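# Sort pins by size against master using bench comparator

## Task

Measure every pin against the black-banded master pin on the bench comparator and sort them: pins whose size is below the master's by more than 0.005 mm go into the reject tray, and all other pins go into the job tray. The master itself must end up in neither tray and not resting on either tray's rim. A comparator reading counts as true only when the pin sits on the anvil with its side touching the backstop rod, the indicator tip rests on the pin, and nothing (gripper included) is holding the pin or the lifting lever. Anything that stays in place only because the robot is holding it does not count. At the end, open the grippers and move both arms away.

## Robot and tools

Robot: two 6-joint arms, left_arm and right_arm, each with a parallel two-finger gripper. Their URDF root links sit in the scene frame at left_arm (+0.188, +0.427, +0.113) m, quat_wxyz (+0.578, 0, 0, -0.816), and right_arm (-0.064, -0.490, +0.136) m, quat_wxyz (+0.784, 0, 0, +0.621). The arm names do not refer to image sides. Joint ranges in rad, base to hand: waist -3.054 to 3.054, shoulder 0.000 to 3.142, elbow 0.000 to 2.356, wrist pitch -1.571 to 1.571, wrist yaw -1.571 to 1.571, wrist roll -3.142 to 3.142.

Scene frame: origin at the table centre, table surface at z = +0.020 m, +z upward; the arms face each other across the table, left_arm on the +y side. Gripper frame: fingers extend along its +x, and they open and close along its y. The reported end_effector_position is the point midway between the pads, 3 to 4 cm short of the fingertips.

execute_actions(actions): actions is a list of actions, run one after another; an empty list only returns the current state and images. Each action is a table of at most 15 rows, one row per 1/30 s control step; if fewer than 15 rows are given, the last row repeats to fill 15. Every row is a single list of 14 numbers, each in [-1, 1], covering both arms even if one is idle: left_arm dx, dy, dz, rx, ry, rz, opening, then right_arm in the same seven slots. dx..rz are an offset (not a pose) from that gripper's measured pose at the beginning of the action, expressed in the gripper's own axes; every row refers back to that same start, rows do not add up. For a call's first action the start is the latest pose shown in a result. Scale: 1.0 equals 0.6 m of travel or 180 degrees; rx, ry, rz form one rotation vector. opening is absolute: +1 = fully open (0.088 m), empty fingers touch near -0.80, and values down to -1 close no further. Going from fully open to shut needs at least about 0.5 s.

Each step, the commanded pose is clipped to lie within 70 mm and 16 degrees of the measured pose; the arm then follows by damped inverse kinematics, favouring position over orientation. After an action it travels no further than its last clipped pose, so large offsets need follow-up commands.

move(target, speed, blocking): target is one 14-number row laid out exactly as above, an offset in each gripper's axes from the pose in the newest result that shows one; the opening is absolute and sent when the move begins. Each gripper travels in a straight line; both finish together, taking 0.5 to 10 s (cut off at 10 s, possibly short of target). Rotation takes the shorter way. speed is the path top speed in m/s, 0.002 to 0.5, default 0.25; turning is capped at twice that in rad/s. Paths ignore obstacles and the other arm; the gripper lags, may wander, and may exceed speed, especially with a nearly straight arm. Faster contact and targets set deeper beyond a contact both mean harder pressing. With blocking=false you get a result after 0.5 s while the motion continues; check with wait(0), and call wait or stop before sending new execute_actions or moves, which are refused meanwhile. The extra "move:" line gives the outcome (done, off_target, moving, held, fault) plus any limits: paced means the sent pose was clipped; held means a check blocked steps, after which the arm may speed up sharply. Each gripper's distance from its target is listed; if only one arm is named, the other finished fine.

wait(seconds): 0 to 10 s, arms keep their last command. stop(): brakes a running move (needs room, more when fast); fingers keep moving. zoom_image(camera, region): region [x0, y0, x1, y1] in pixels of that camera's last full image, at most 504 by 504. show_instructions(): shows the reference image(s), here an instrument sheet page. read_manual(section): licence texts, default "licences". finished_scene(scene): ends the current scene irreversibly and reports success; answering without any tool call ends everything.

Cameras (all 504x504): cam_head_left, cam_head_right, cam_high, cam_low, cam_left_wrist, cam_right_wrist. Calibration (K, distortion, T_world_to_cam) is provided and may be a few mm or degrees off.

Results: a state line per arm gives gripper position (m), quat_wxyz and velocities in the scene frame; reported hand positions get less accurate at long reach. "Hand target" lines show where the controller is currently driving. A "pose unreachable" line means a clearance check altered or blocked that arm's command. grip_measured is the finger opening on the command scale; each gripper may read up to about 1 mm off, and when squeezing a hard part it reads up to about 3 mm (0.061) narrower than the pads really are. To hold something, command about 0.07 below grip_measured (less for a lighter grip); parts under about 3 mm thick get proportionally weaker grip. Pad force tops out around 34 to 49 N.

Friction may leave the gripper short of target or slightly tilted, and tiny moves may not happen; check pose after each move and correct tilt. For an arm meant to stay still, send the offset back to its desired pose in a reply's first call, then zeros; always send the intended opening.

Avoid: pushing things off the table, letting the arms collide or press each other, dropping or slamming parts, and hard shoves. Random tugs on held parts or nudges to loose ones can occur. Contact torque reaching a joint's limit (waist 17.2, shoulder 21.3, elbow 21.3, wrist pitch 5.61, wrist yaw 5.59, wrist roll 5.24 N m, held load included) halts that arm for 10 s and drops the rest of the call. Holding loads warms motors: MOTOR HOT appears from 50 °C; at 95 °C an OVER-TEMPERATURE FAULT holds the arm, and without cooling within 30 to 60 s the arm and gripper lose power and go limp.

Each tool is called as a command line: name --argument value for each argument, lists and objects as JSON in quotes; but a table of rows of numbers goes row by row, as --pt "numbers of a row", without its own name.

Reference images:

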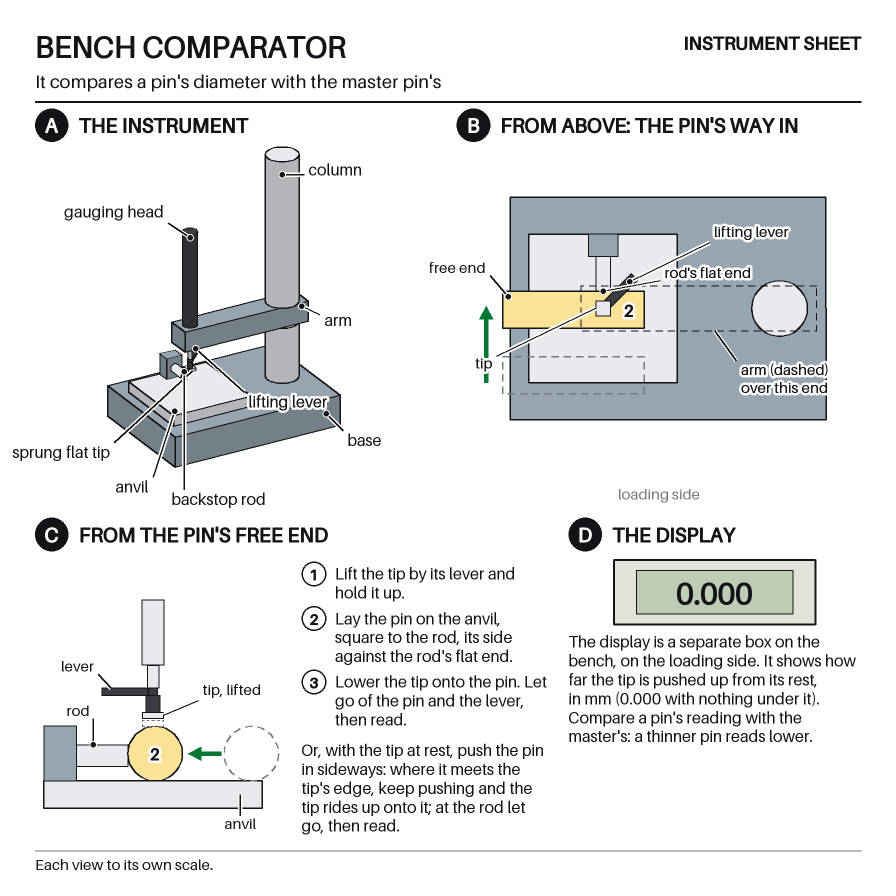

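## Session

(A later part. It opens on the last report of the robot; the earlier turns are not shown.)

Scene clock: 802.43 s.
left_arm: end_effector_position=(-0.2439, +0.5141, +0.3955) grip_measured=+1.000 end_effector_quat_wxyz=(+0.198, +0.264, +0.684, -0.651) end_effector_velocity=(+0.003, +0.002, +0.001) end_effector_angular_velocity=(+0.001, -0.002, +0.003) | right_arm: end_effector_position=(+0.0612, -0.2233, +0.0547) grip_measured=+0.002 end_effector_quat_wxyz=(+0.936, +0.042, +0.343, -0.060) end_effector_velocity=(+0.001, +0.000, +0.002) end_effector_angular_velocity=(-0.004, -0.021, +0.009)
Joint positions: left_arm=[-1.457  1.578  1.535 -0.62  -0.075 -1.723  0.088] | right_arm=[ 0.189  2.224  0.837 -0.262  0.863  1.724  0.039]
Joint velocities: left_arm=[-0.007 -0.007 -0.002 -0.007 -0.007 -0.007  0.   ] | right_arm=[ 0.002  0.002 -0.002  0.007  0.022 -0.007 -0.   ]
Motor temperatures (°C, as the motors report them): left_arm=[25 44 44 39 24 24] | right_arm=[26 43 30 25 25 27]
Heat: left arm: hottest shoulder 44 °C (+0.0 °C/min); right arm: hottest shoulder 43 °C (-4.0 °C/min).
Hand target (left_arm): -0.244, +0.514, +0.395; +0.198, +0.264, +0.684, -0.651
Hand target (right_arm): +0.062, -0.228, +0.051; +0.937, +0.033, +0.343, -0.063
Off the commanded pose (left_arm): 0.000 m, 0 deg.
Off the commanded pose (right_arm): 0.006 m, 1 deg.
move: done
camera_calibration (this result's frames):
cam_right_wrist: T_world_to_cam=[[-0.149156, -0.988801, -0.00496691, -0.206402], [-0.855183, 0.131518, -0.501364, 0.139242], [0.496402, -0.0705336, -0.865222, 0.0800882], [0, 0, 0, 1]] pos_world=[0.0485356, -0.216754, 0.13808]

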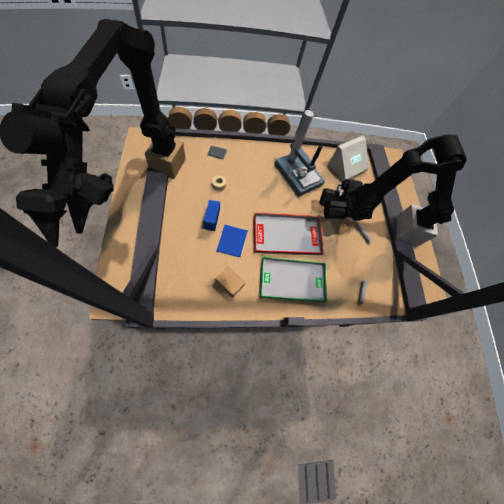

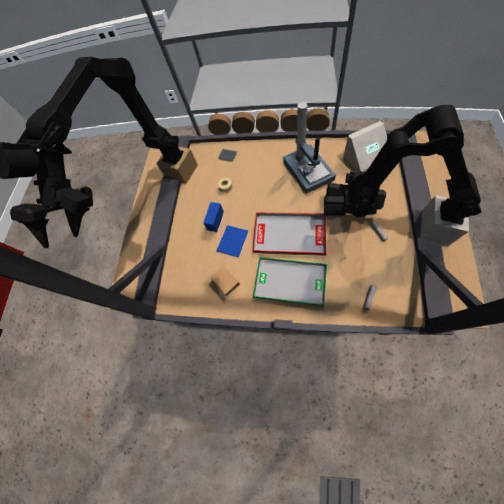

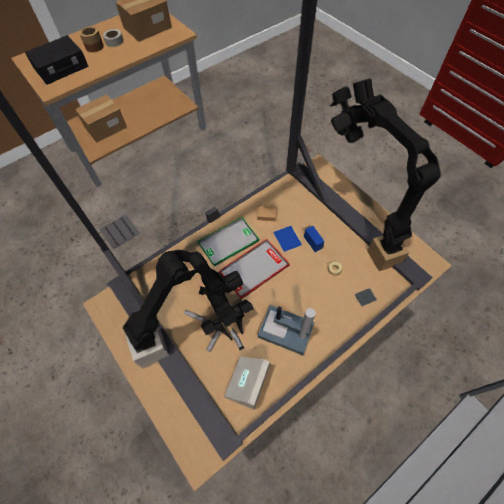

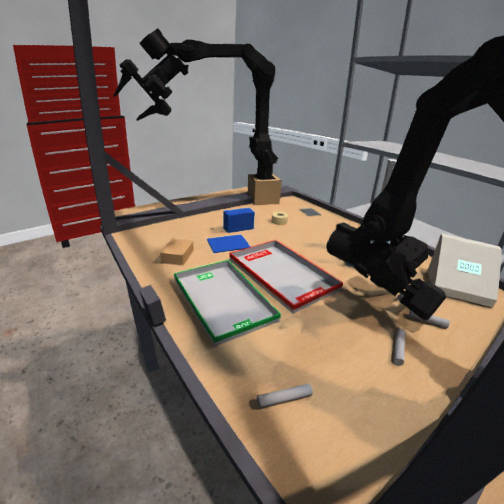

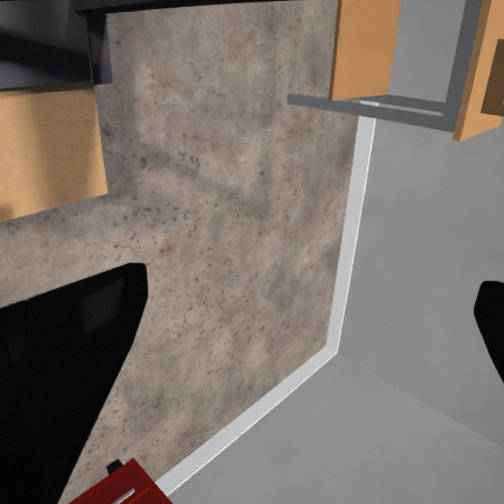

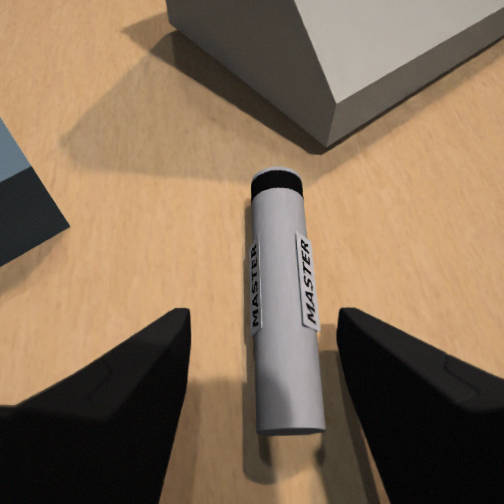

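move --target '[0,0,0,0,0,0,1, 0.003,-0.013,-0.003,0,0,0,0.0]' --speed 0.05

execute_actions --actions '[[[0,0,0,0,0,0,1, 0,0,0,0,0,0,-0.6]],[[0,0,0,0,0,0,1, 0,0,0,0,0,0,-0.6]]]'

Scene clock: 815.53 s.
left_arm: end_effector_position=(-0.2439, +0.5141, +0.3955) grip_measured=+1.000 end_effector_quat_wxyz=(+0.198, +0.264, +0.684, -0.651) end_effector_velocity=(+0.004, +0.001, -0.002) end_effector_angular_velocity=(-0.014, -0.015, -0.006) | right_arm: end_effector_position=(+0.0609, -0.2296, +0.0519) grip_measured=+0.002 end_effector_quat_wxyz=(+0.936, +0.041, +0.343, -0.060) end_effector_velocity=(-0.000, -0.001, +0.000) end_effector_angular_velocity=(+0.013, +0.006, -0.008)
Joint positions: left_arm=[-1.457  1.578  1.535 -0.62  -0.075 -1.723  0.088] | right_arm=[ 0.189  2.224  0.811 -0.238  0.863  1.723  0.039]
Joint velocities: left_arm=[-0.007 -0.002  0.002 -0.022 -0.007  0.007  0.   ] | right_arm=[-0.002 -0.007 -0.007  0.007 -0.007  0.007 -0.   ]
Motor temperatures (°C, as the motors report them): left_arm=[25 44 44 39 24 24] | right_arm=[26 43 29 25 25 27]
Heat: left arm: hottest shoulder 44 °C (+0.0 °C/min); right arm: hottest shoulder 43 °C (-3.0 °C/min).
Hand target (left_arm): -0.244, +0.514, +0.395; +0.198, +0.264, +0.684, -0.651
Hand target (right_arm): +0.060, -0.231, +0.052; +0.936, +0.042, +0.343, -0.060
Off the commanded pose (left_arm): 0.000 m, 0 deg.
Off the commanded pose (right_arm): 0.001 m, 0 deg.
move: done
camera_calibration (this result's frames):
cam_right_wrist: T_world_to_cam=[[-0.148912, -0.988848, -0.00240094, -0.212928], [-0.855279, 0.130015, -0.501591, 0.138128], [0.49631, -0.0726393, -0.865101, 0.0768763], [0, 0, 0, 1]] pos_world=[0.0482763, -0.222928, 0.135279]

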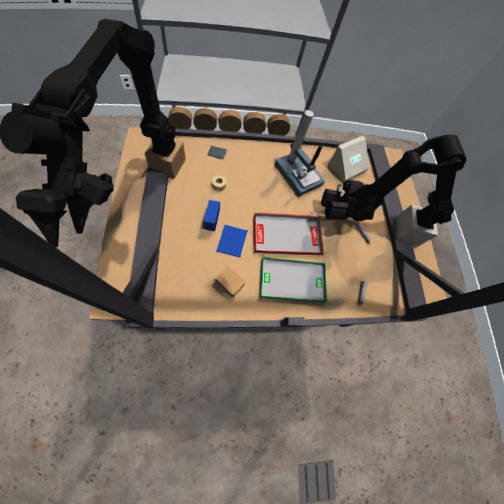

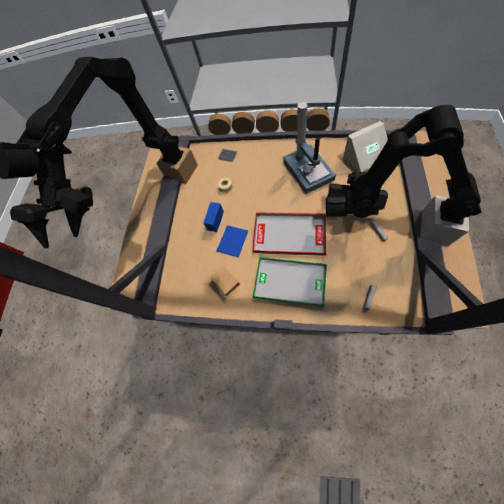

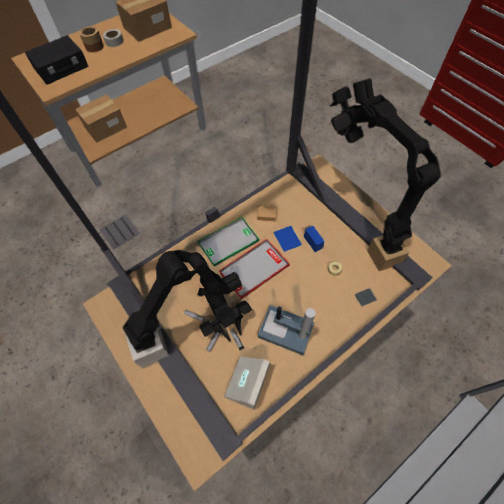

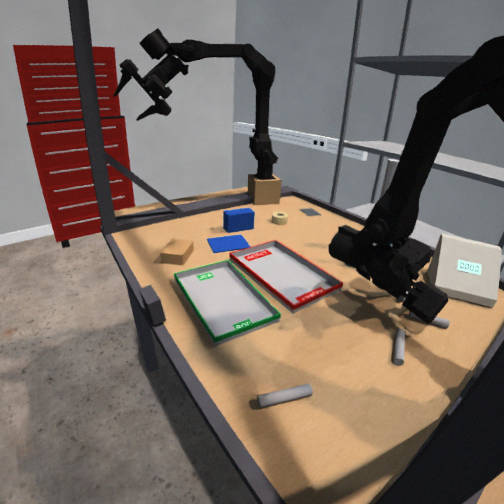

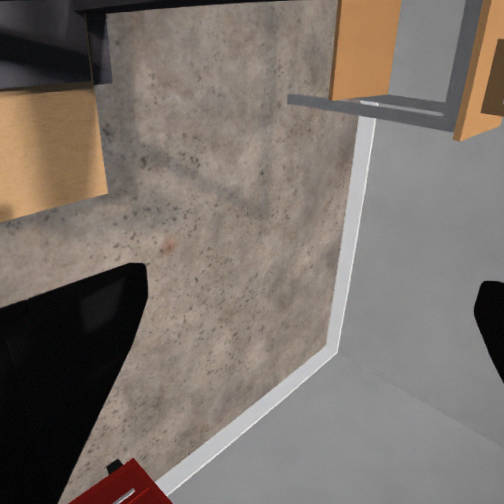

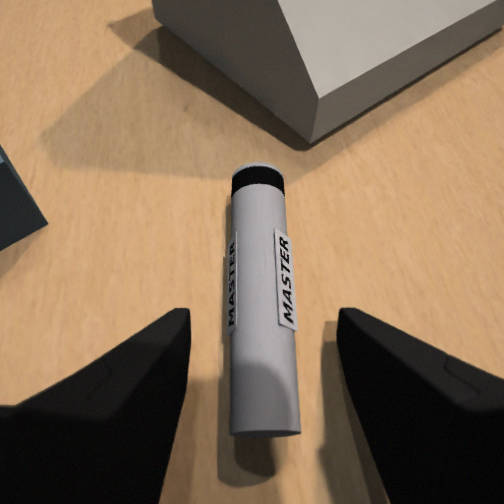

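Scene clock: 816.53 s.
left_arm: end_effector_position=(-0.2439, +0.5141, +0.3955) grip_measured=+1.000 end_effector_quat_wxyz=(+0.198, +0.264, +0.684, -0.651) end_effector_velocity=(+0.002, -0.003, -0.003) end_effector_angular_velocity=(+0.010, -0.013, +0.022) | right_arm: end_effector_position=(+0.0610, -0.2296, +0.0519) grip_measured=-0.519 end_effector_quat_wxyz=(+0.936, +0.041, +0.343, -0.060) end_effector_velocity=(-0.001, -0.001, -0.000) end_effector_angular_velocity=(-0.013, +0.008, +0.007)
Joint positions: left_arm=[-1.457  1.578  1.535 -0.62  -0.075 -1.723  0.088] | right_arm=[ 0.189  2.224  0.811 -0.238  0.864  1.723  0.014]
Joint velocities: left_arm=[ 0.002 -0.002 -0.007 -0.007 -0.007 -0.022  0.   ] | right_arm=[ 0.002 -0.002 -0.002 -0.007 -0.007 -0.007 -0.   ]
Motor temperatures (°C, as the motors report them): left_arm=[25 44 44 39 24 24] | right_arm=[26 43 29 25 25 27]
Heat: left arm: hottest shoulder 44 °C (+0.0 °C/min); right arm: hottest shoulder 43 °C (-3.0 °C/min).
Hand target (left_arm): -0.244, +0.514, +0.395; +0.198, +0.264, +0.684, -0.651
Hand target (right_arm): +0.061, -0.230, +0.052; +0.936, +0.041, +0.343, -0.060
Off the commanded pose (left_arm): 0.000 m, 0 deg.
Off the commanded pose (right_arm): 0.000 m, 0 deg.
camera_calibration (this result's frames):
cam_right_wrist: T_world_to_cam=[[-0.148881, -0.988851, -0.00282099, -0.212839], [-0.855084, 0.130172, -0.501882, 0.138213], [0.496654, -0.0723083, -0.864931, 0.0769405], [0, 0, 0, 1]] pos_world=[0.0482831, -0.222894, 0.135314]

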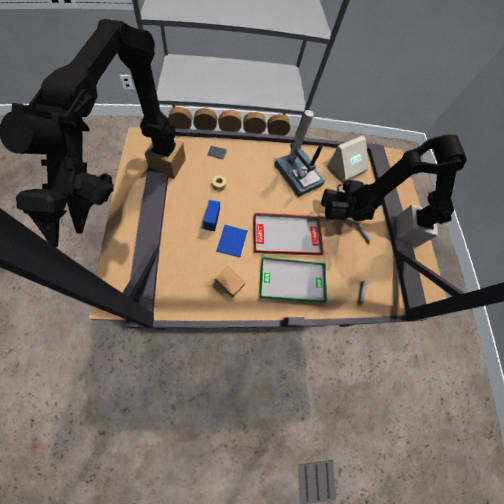

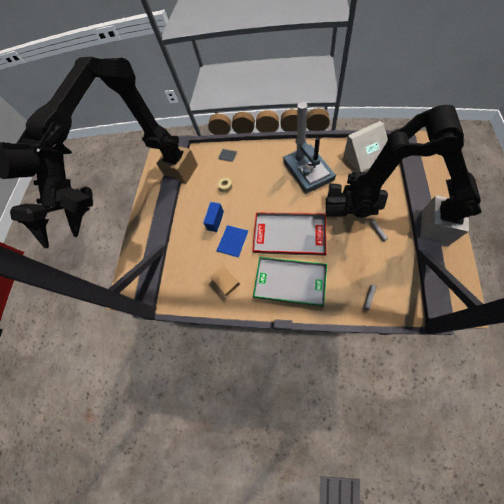

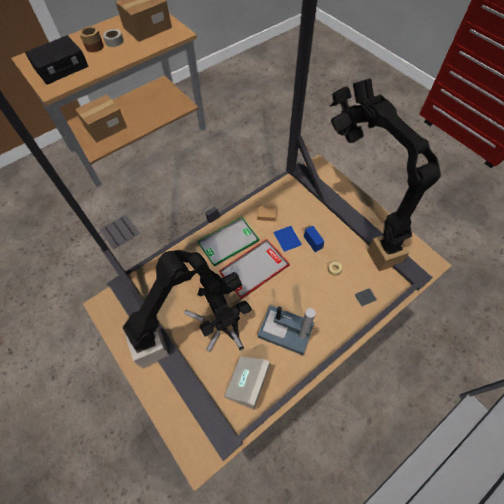

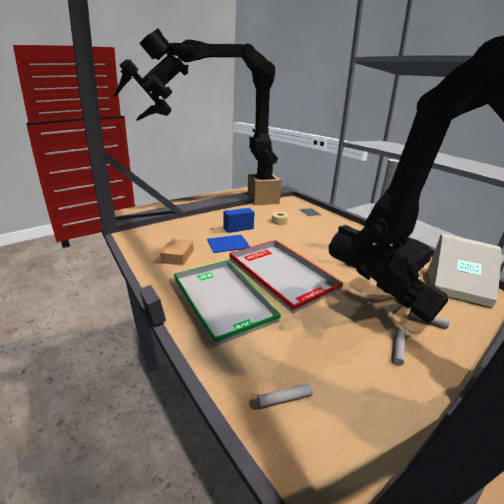

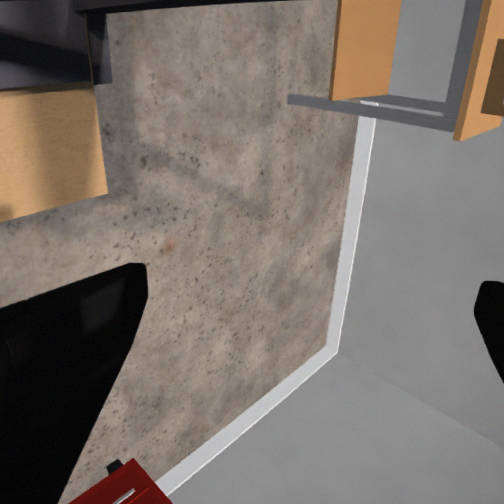

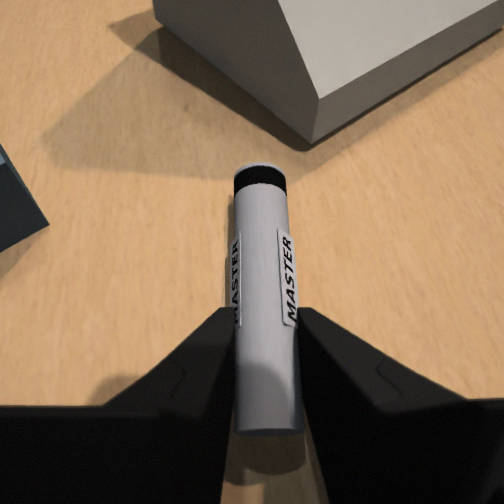

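move --target '[0,0,0,0,0,0,1, -0.07,0,0.083,0,0,0,-0.6]' --speed 0.08

Scene clock: 825.40 s.
left_arm: end_effector_position=(-0.2439, +0.5141, +0.3955) grip_measured=+1.000 end_effector_quat_wxyz=(+0.198, +0.264, +0.684, -0.651) end_effector_velocity=(+0.001, +0.002, -0.003) end_effector_angular_velocity=(+0.007, -0.014, -0.004) | right_arm: end_effector_position=(+0.0603, -0.2353, +0.1106) grip_measured=-0.519 end_effector_quat_wxyz=(+0.936, +0.032, +0.345, -0.063) end_effector_velocity=(-0.000, -0.006, +0.002) end_effector_angular_velocity=(-0.032, +0.009, +0.002)
Joint positions: left_arm=[-1.457  1.578  1.535 -0.62  -0.075 -1.723  0.088] | right_arm=[ 0.189  1.994  0.807 -0.483  0.86   1.723  0.014]
Joint velocities: left_arm=[-0.002  0.002 -0.002 -0.007  0.007 -0.007  0.   ] | right_arm=[-0.002 -0.012 -0.002 -0.037 -0.007 -0.007 -0.   ]
Motor temperatures (°C, as the motors report them): left_arm=[25 44 44 39 24 24] | right_arm=[26 44 29 25 25 27]
Heat: left arm: hottest shoulder 44 °C (+0.0 °C/min); right arm: hottest shoulder 44 °C (-1.0 °C/min).
Hand target (left_arm): -0.244, +0.514, +0.395; +0.198, +0.264, +0.684, -0.651
Hand target (right_arm): +0.061, -0.232, +0.117; +0.937, +0.041, +0.343, -0.060
Off the commanded pose (left_arm): 0.000 m, 0 deg.
Off the commanded pose (right_arm): 0.007 m, 1 deg.
move: done
camera_calibration (this result's frames):
cam_right_wrist: T_world_to_cam=[[-0.149216, -0.988659, 0.0169698, -0.220591], [-0.857538, 0.120843, -0.500025, 0.165624], [0.492303, -0.0891638, -0.865845, 0.124039], [0, 0, 0, 1]] pos_world=[0.0480486, -0.227044, 0.193958]

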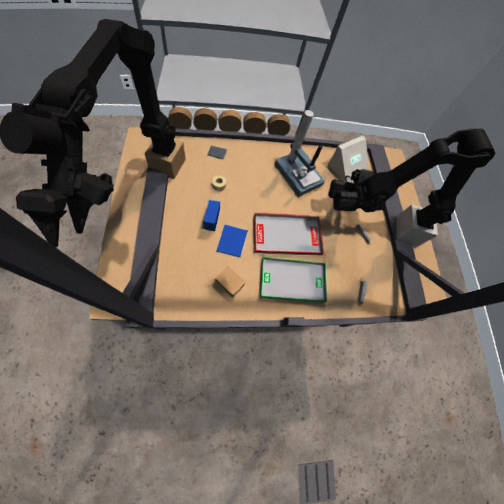

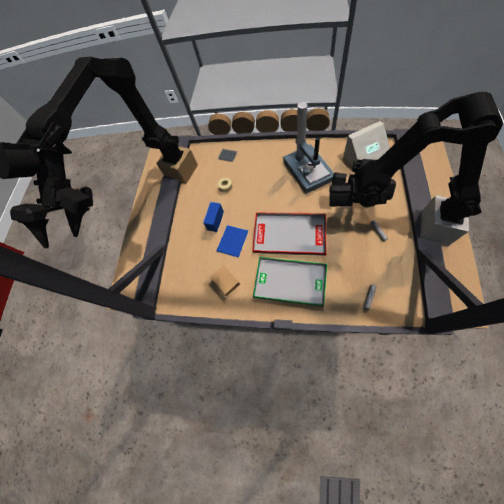

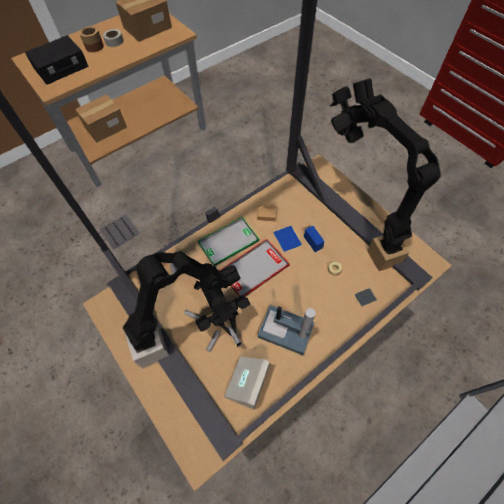

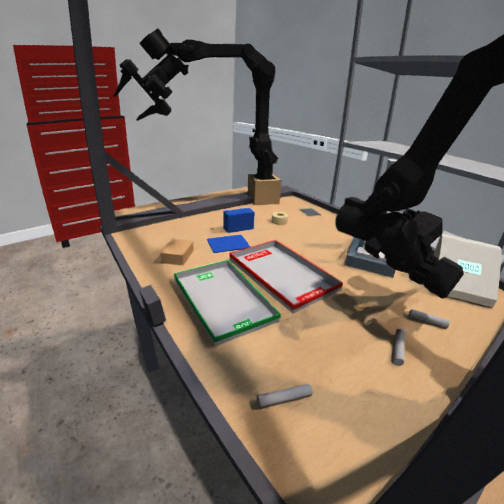

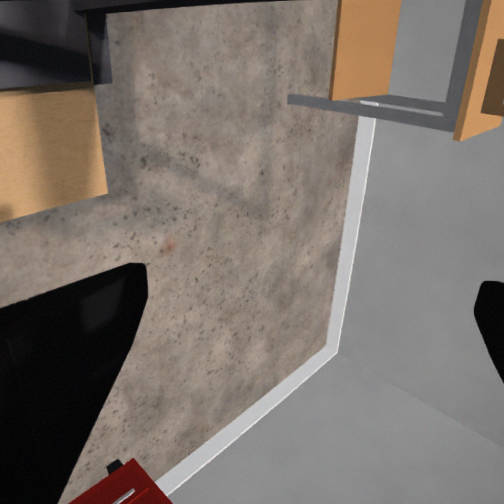

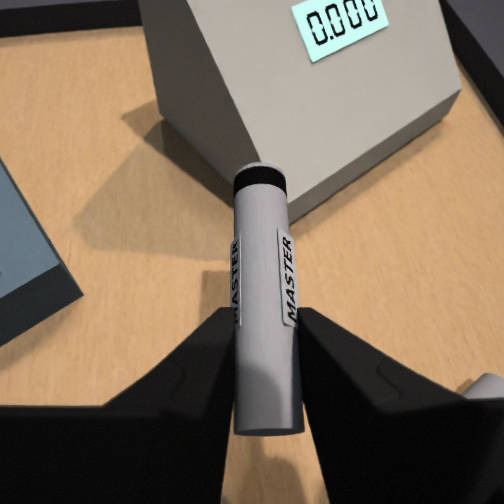

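move --target '[0,0,0,0,0,0,1, -0.02,0.03,0.025,-0.1404,-0.0012,0.158,-0.6]' --speed 0.12

Scene clock: 884.70 s.
left_arm: end_effector_position=(-0.2439, +0.5141, +0.3955) grip_measured=+1.000 end_effector_quat_wxyz=(+0.198, +0.264, +0.684, -0.651) end_effector_velocity=(+0.003, -0.001, -0.006) end_effector_angular_velocity=(-0.005, -0.026, +0.008) | right_arm: end_effector_position=(+0.0623, -0.2186, +0.1254) grip_measured=-0.519 end_effector_quat_wxyz=(+0.907, -0.093, +0.335, +0.239) end_effector_velocity=(-0.001, -0.002, -0.002) end_effector_angular_velocity=(-0.020, +0.011, +0.020)
Joint positions: left_arm=[-1.457  1.578  1.535 -0.62  -0.075 -1.723  0.088] | right_arm=[0.105 1.716 0.402 0.347 0.655 0.711 0.014]
Joint velocities: left_arm=[-0.002  0.002 -0.002 -0.022 -0.007 -0.007  0.   ] | right_arm=[-0.007 -0.007 -0.007 -0.007 -0.022 -0.022 -0.   ]
Motor temperatures (°C, as the motors report them): left_arm=[25 44 45 39 24 24] | right_arm=[26 49 29 25 26 27]
Heat: left arm: hottest elbow 45 °C (+1.0 °C/min); right arm: hottest shoulder 49 °C (+5.1 °C/min). Fold the right arm in close to its base before you think long.
Hand target (left_arm): -0.244, +0.514, +0.395; +0.198, +0.264, +0.684, -0.651
Hand target (right_arm): +0.063, -0.218, +0.130; +0.908, -0.088, +0.331, +0.242
Off the commanded pose (left_arm): 0.000 m, 0 deg.
Off the commanded pose (right_arm): 0.005 m, 1 deg.
MOTOR HOT: a motor of the right arm reached 50 °C. Now the hottest motor of the right arm, joint 2 (shoulder), reports 49 °C. The temperature limit of the motors' drives, at which the controller stops that arm, is 95 °C. To cool a motor, set the load down, stop pushing, or move to a pose that needs little force.
move: done
camera_calibration (this result's frames):
cam_right_wrist: T_world_to_cam=[[0.487749, -0.871969, 0.0420881, -0.221294], [-0.747161, -0.4419, -0.496462, 0.0424068], [0.451498, 0.210702, -0.867037, 0.205595], [0, 0, 0, 1]] pos_world=[0.0467953, -0.217541, 0.208625]

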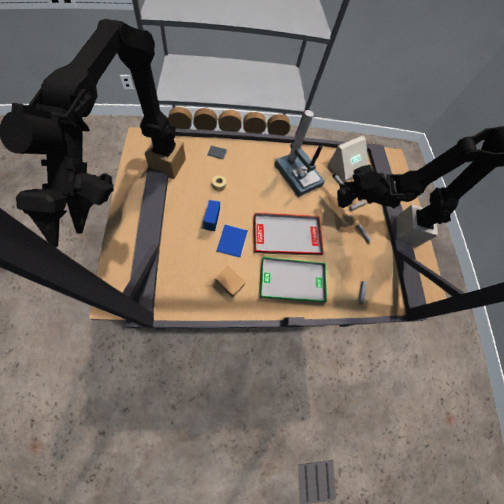

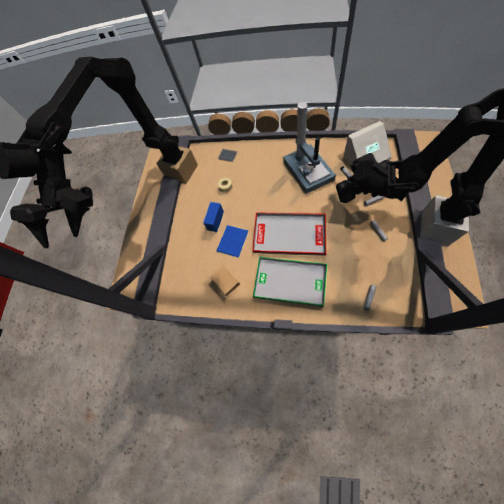

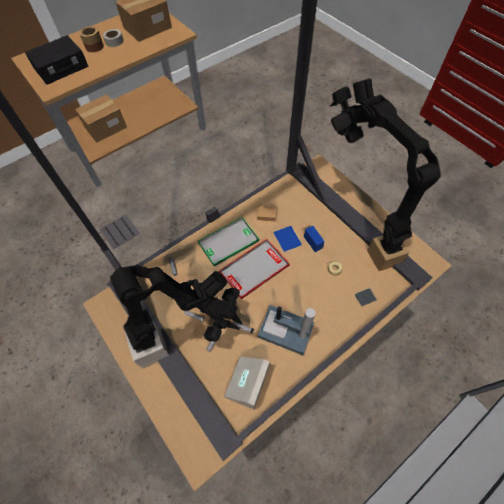

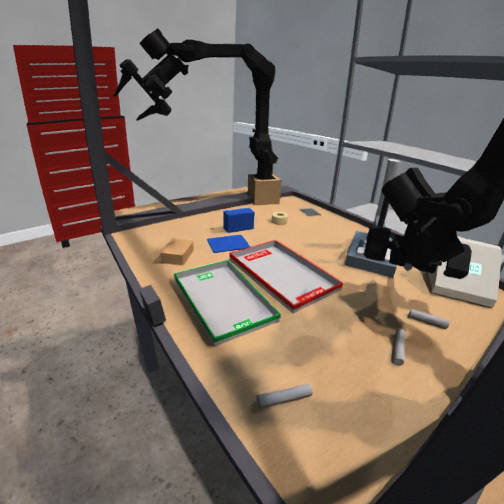

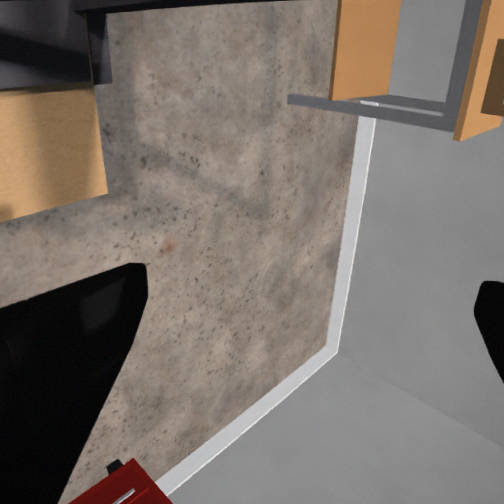

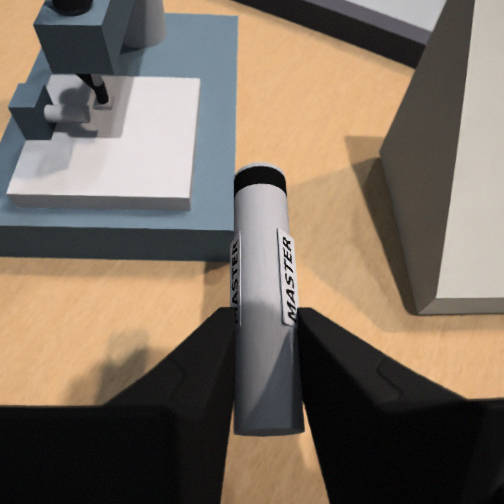

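move --target '[0,0,0,0,0,0,1, 0.1175,0.061,0.0877,0,0,0,-0.6]' --speed 0.1

Scene clock: 892.83 s.
left_arm: end_effector_position=(-0.2439, +0.5141, +0.3955) grip_measured=+1.000 end_effector_quat_wxyz=(+0.198, +0.264, +0.684, -0.651) end_effector_velocity=(+0.002, +0.002, -0.001) end_effector_angular_velocity=(+0.008, -0.009, -0.004) | right_arm: end_effector_position=(+0.1174, -0.1469, +0.1183) grip_measured=-0.519 end_effector_quat_wxyz=(+0.906, -0.093, +0.338, +0.239) end_effector_velocity=(+0.006, -0.000, +0.002) end_effector_angular_velocity=(-0.002, -0.021, -0.016)
Joint positions: left_arm=[-1.457  1.578  1.535 -0.62  -0.075 -1.723  0.088] | right_arm=[-0.05   1.968  0.717  0.366  0.557  0.565  0.014]
Joint velocities: left_arm=[-0.002 -0.002 -0.002 -0.007  0.007 -0.007  0.   ] | right_arm=[-0.007  0.007  0.007  0.007  0.022 -0.007 -0.   ]
Motor temperatures (°C, as the motors report them): left_arm=[25 44 45 39 24 24] | right_arm=[26 49 29 26 25 27]
Heat: left arm: hottest elbow 45 °C (+1.0 °C/min); right arm: hottest shoulder 49 °C (+4.0 °C/min). Fold the right arm in close to its base before you think long.
Hand target (left_arm): -0.244, +0.514, +0.395; +0.198, +0.264, +0.684, -0.651
Hand target (right_arm): +0.120, -0.143, +0.119; +0.906, -0.093, +0.336, +0.239
Off the commanded pose (left_arm): 0.000 m, 0 deg.
Off the commanded pose (right_arm): 0.005 m, 0 deg.
MOTOR HOT: still on. Now the hottest motor of the right arm, joint 2 (shoulder), reports 49 °C; a drive's own limit is 95 °C.
move: done
camera_calibration (this result's frames):
cam_right_wrist: T_world_to_cam=[[0.487294, -0.872311, 0.0402267, -0.185139], [-0.750428, -0.441875, -0.491532, 0.111489], [0.446544, 0.209333, -0.86993, 0.160166], [0, 0, 0, 1]] pos_world=[0.102361, -0.145763, 0.201581]

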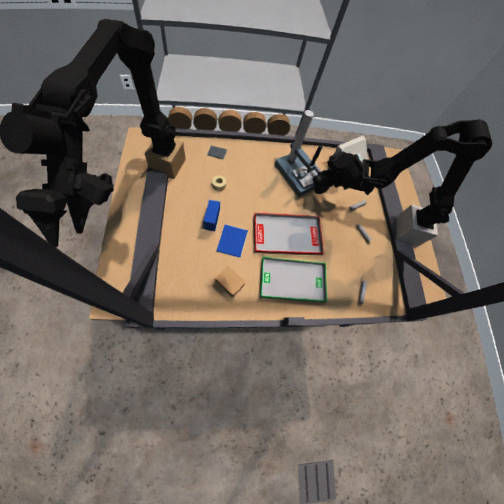

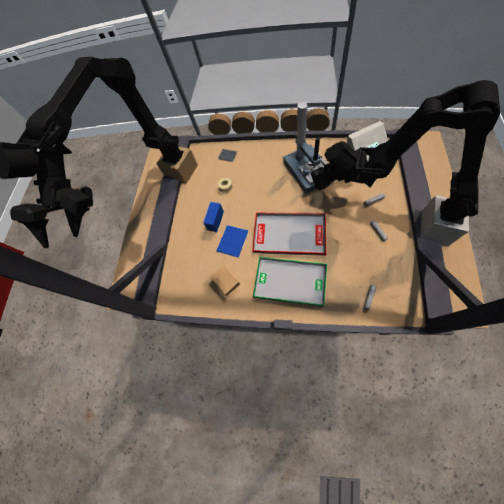

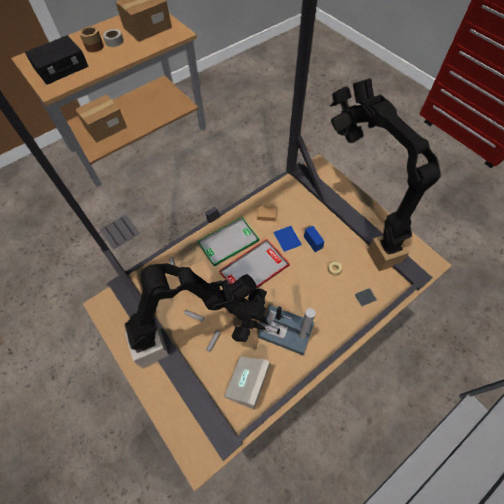

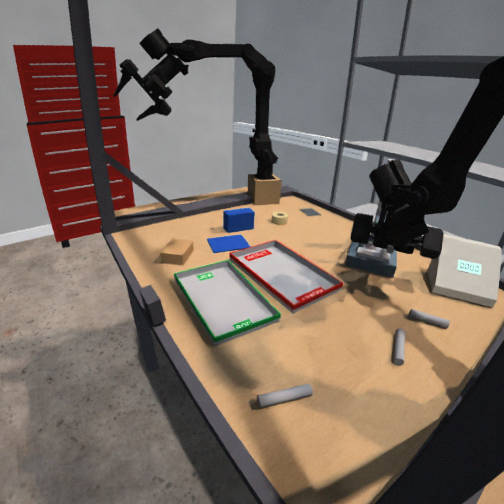

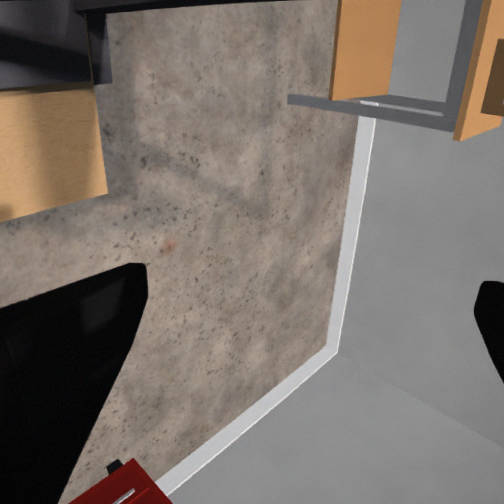

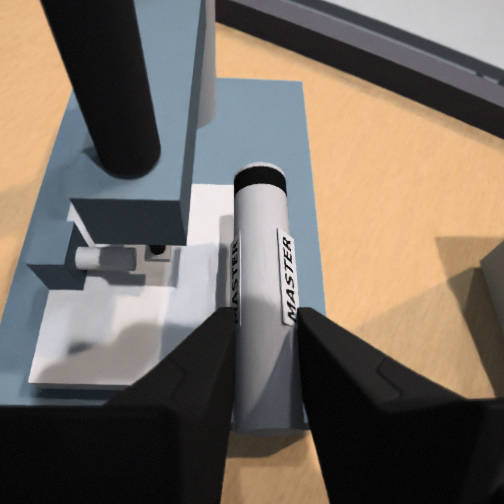

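move --target '[0,0,0,0,0,0,1, 0.032,0.010,-0.028,0,0,0,-0.6]' --speed 0.05

Scene clock: 902.50 s.
left_arm: end_effector_position=(-0.2439, +0.5141, +0.3955) grip_measured=+1.000 end_effector_quat_wxyz=(+0.198, +0.264, +0.684, -0.651) end_effector_velocity=(+0.002, +0.002, -0.003) end_effector_angular_velocity=(+0.007, -0.014, -0.004) | right_arm: end_effector_position=(+0.1178, -0.1434, +0.0957) grip_measured=-0.519 end_effector_quat_wxyz=(+0.906, -0.095, +0.337, +0.238) end_effector_velocity=(-0.002, +0.001, -0.003) end_effector_angular_velocity=(-0.017, +0.010, +0.026)
Joint positions: left_arm=[-1.457  1.578  1.535 -0.62  -0.075 -1.723  0.088] | right_arm=[-0.047  2.067  0.726  0.452  0.562  0.565  0.014]
Joint velocities: left_arm=[-0.002 -0.002 -0.007 -0.007  0.007 -0.007  0.   ] | right_arm=[-0.002  0.002  0.002 -0.007 -0.022 -0.022 -0.   ]
Motor temperatures (°C, as the motors report them): left_arm=[25 44 45 39 24 24] | right_arm=[26 48 30 27 25 27]
Heat: left arm: hottest elbow 45 °C (+1.0 °C/min); right arm: hottest shoulder 48 °C (+1.0 °C/min). Fold the right arm in close to its base before you think long.
Hand target (left_arm): -0.244, +0.514, +0.395; +0.198, +0.264, +0.684, -0.651
Hand target (right_arm): +0.117, -0.140, +0.093; +0.906, -0.093, +0.338, +0.239
Off the commanded pose (left_arm): 0.000 m, 0 deg.
Off the commanded pose (right_arm): 0.004 m, 0 deg.
MOTOR HOT: still on. Now the hottest motor of the right arm, joint 2 (shoulder), reports 48 °C; a drive's own limit is 95 °C.
move: done
camera_calibration (this result's frames):
cam_right_wrist: T_world_to_cam=[[0.487536, -0.871933, 0.0451778, -0.181806], [-0.748916, -0.444229, -0.491718, 0.101731], [0.448814, 0.205896, -0.869582, 0.138772], [0, 0, 0, 1]] pos_world=[0.102542, -0.141904, 0.17891]

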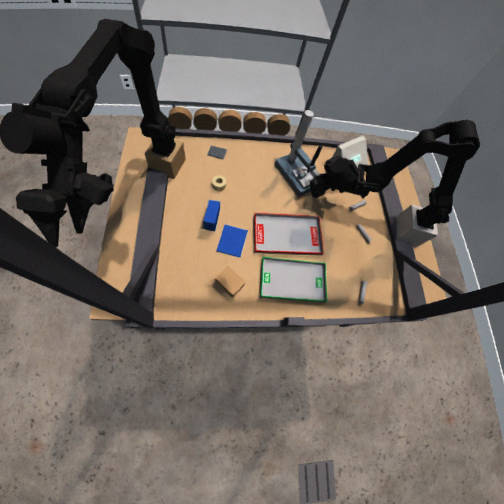

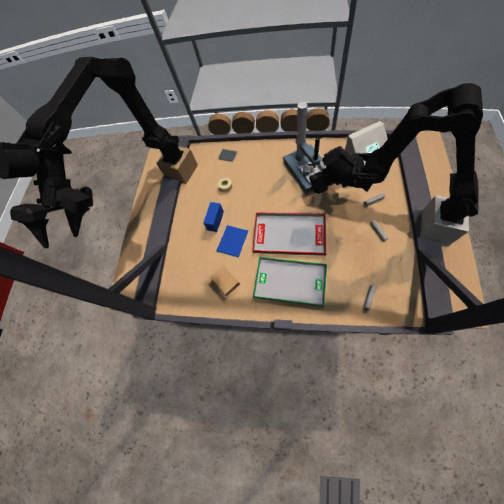

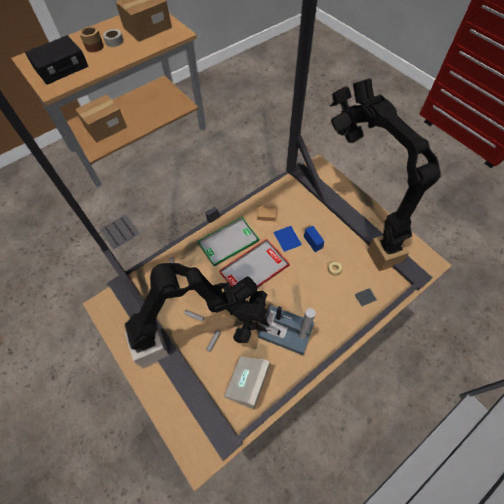

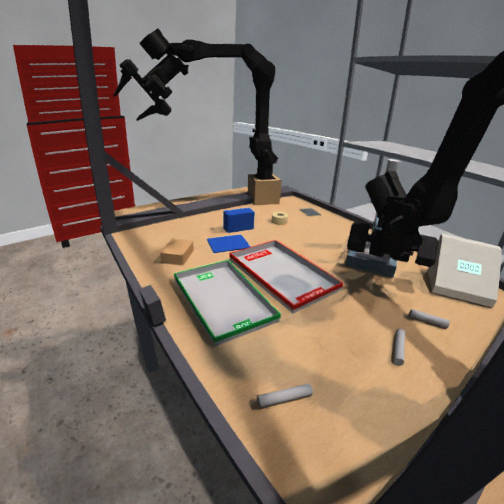

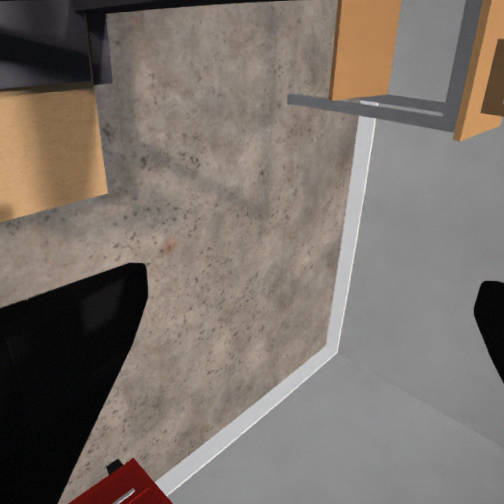

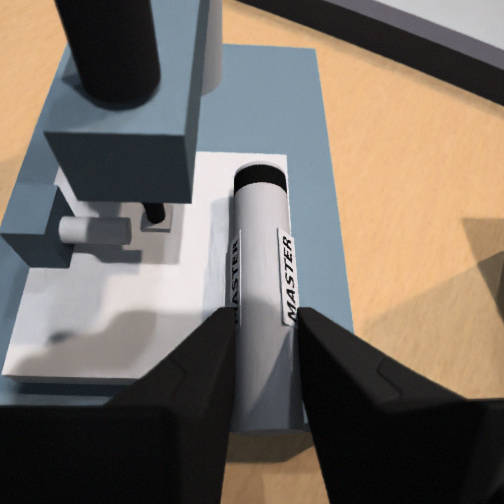

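move --target '[0,0,0,0,0,0,1, 0.012,0.0,-0.014,0,0,0,-0.6]' --speed 0.02

Scene clock: 948.07 s.
left_arm: end_effector_position=(-0.2439, +0.5141, +0.3955) grip_measured=+1.000 end_effector_quat_wxyz=(+0.198, +0.264, +0.684, -0.651) end_effector_velocity=(+0.001, +0.004, -0.003) end_effector_angular_velocity=(+0.005, -0.014, -0.024) | right_arm: end_effector_position=(+0.1192, -0.1401, +0.0938) grip_measured=-0.519 end_effector_quat_wxyz=(+0.909, -0.086, +0.331, +0.240) end_effector_velocity=(+0.000, -0.000, -0.001) end_effector_angular_velocity=(-0.011, -0.004, +0.016)
Joint positions: left_arm=[-1.457  1.578  1.535 -0.62  -0.075 -1.723  0.088] | right_arm=[-0.047  2.088  0.727  0.496  0.565  0.565  0.014]
Joint velocities: left_arm=[-0.002  0.002 -0.002 -0.007  0.022  0.007  0.   ] | right_arm=[-0.002  0.002 -0.002  0.007 -0.007 -0.022 -0.   ]
Motor temperatures (°C, as the motors report them): left_arm=[25 45 45 39 24 24] | right_arm=[26 45 31 31 25 27]
Heat: left arm: hottest shoulder 45 °C (+0.0 °C/min); right arm: hottest shoulder 45 °C (-4.0 °C/min).
Hand target (left_arm): -0.244, +0.514, +0.395; +0.198, +0.264, +0.684, -0.651
Hand target (right_arm): +0.118, -0.144, +0.085; +0.906, -0.095, +0.337, +0.238
Off the commanded pose (left_arm): 0.000 m, 0 deg.
Off the commanded pose (right_arm): 0.010 m, 1 deg.
MOTOR HOT: cleared. Now the hottest motor of the right arm, joint 2 (shoulder), reports 45 °C.
move: off_target (right_arm)
camera_calibration (this result's frames):
cam_right_wrist: T_world_to_cam=[[0.48528, -0.873822, 0.0306203, -0.178197], [-0.745416, -0.431766, -0.507871, 0.106124], [0.45701, 0.223635, -0.860889, 0.136543], [0, 0, 0, 1]] pos_world=[0.10318, -0.140428, 0.176902]

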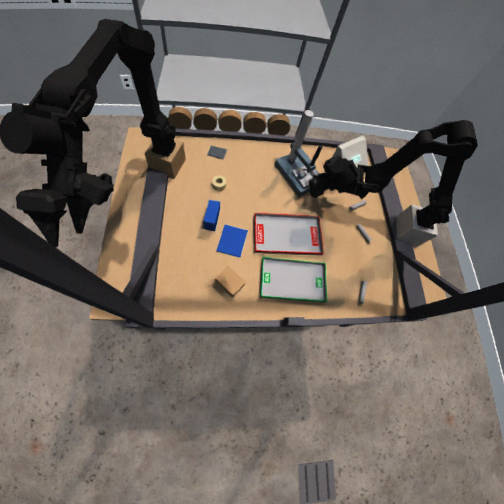

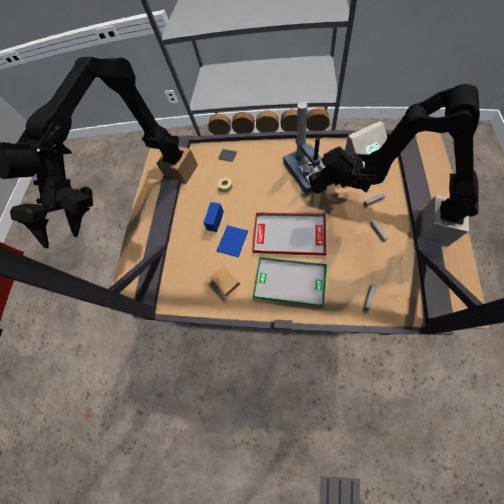

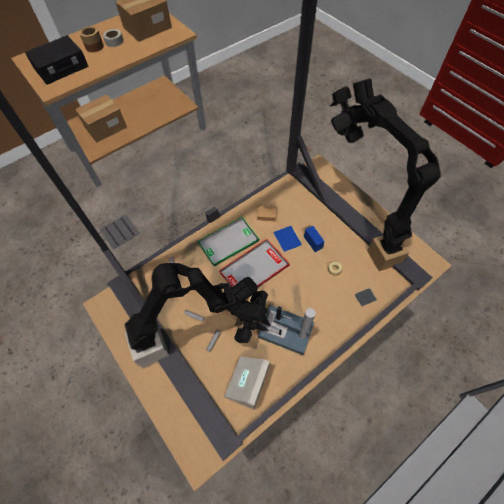

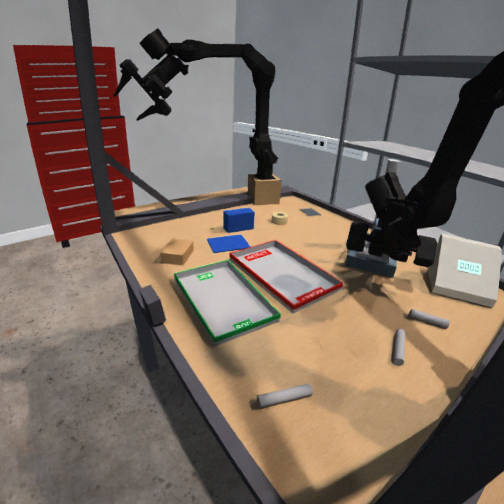

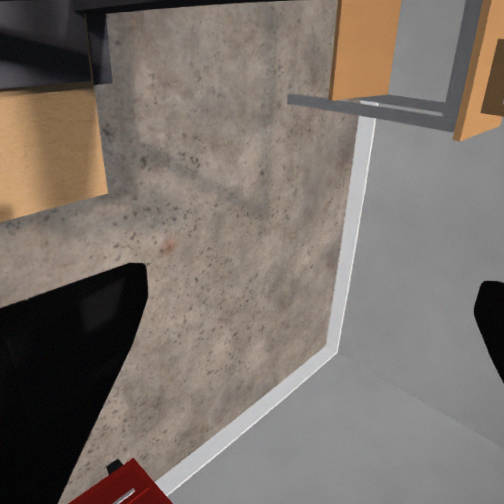

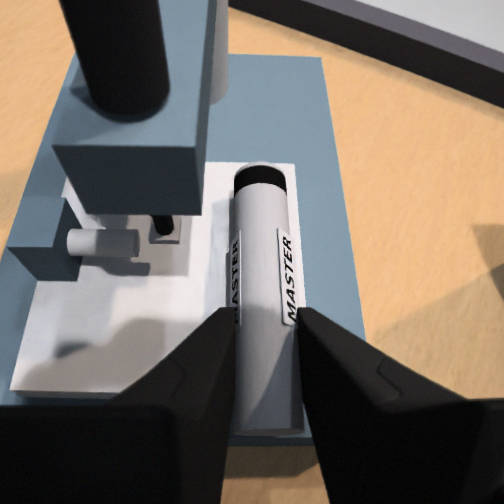

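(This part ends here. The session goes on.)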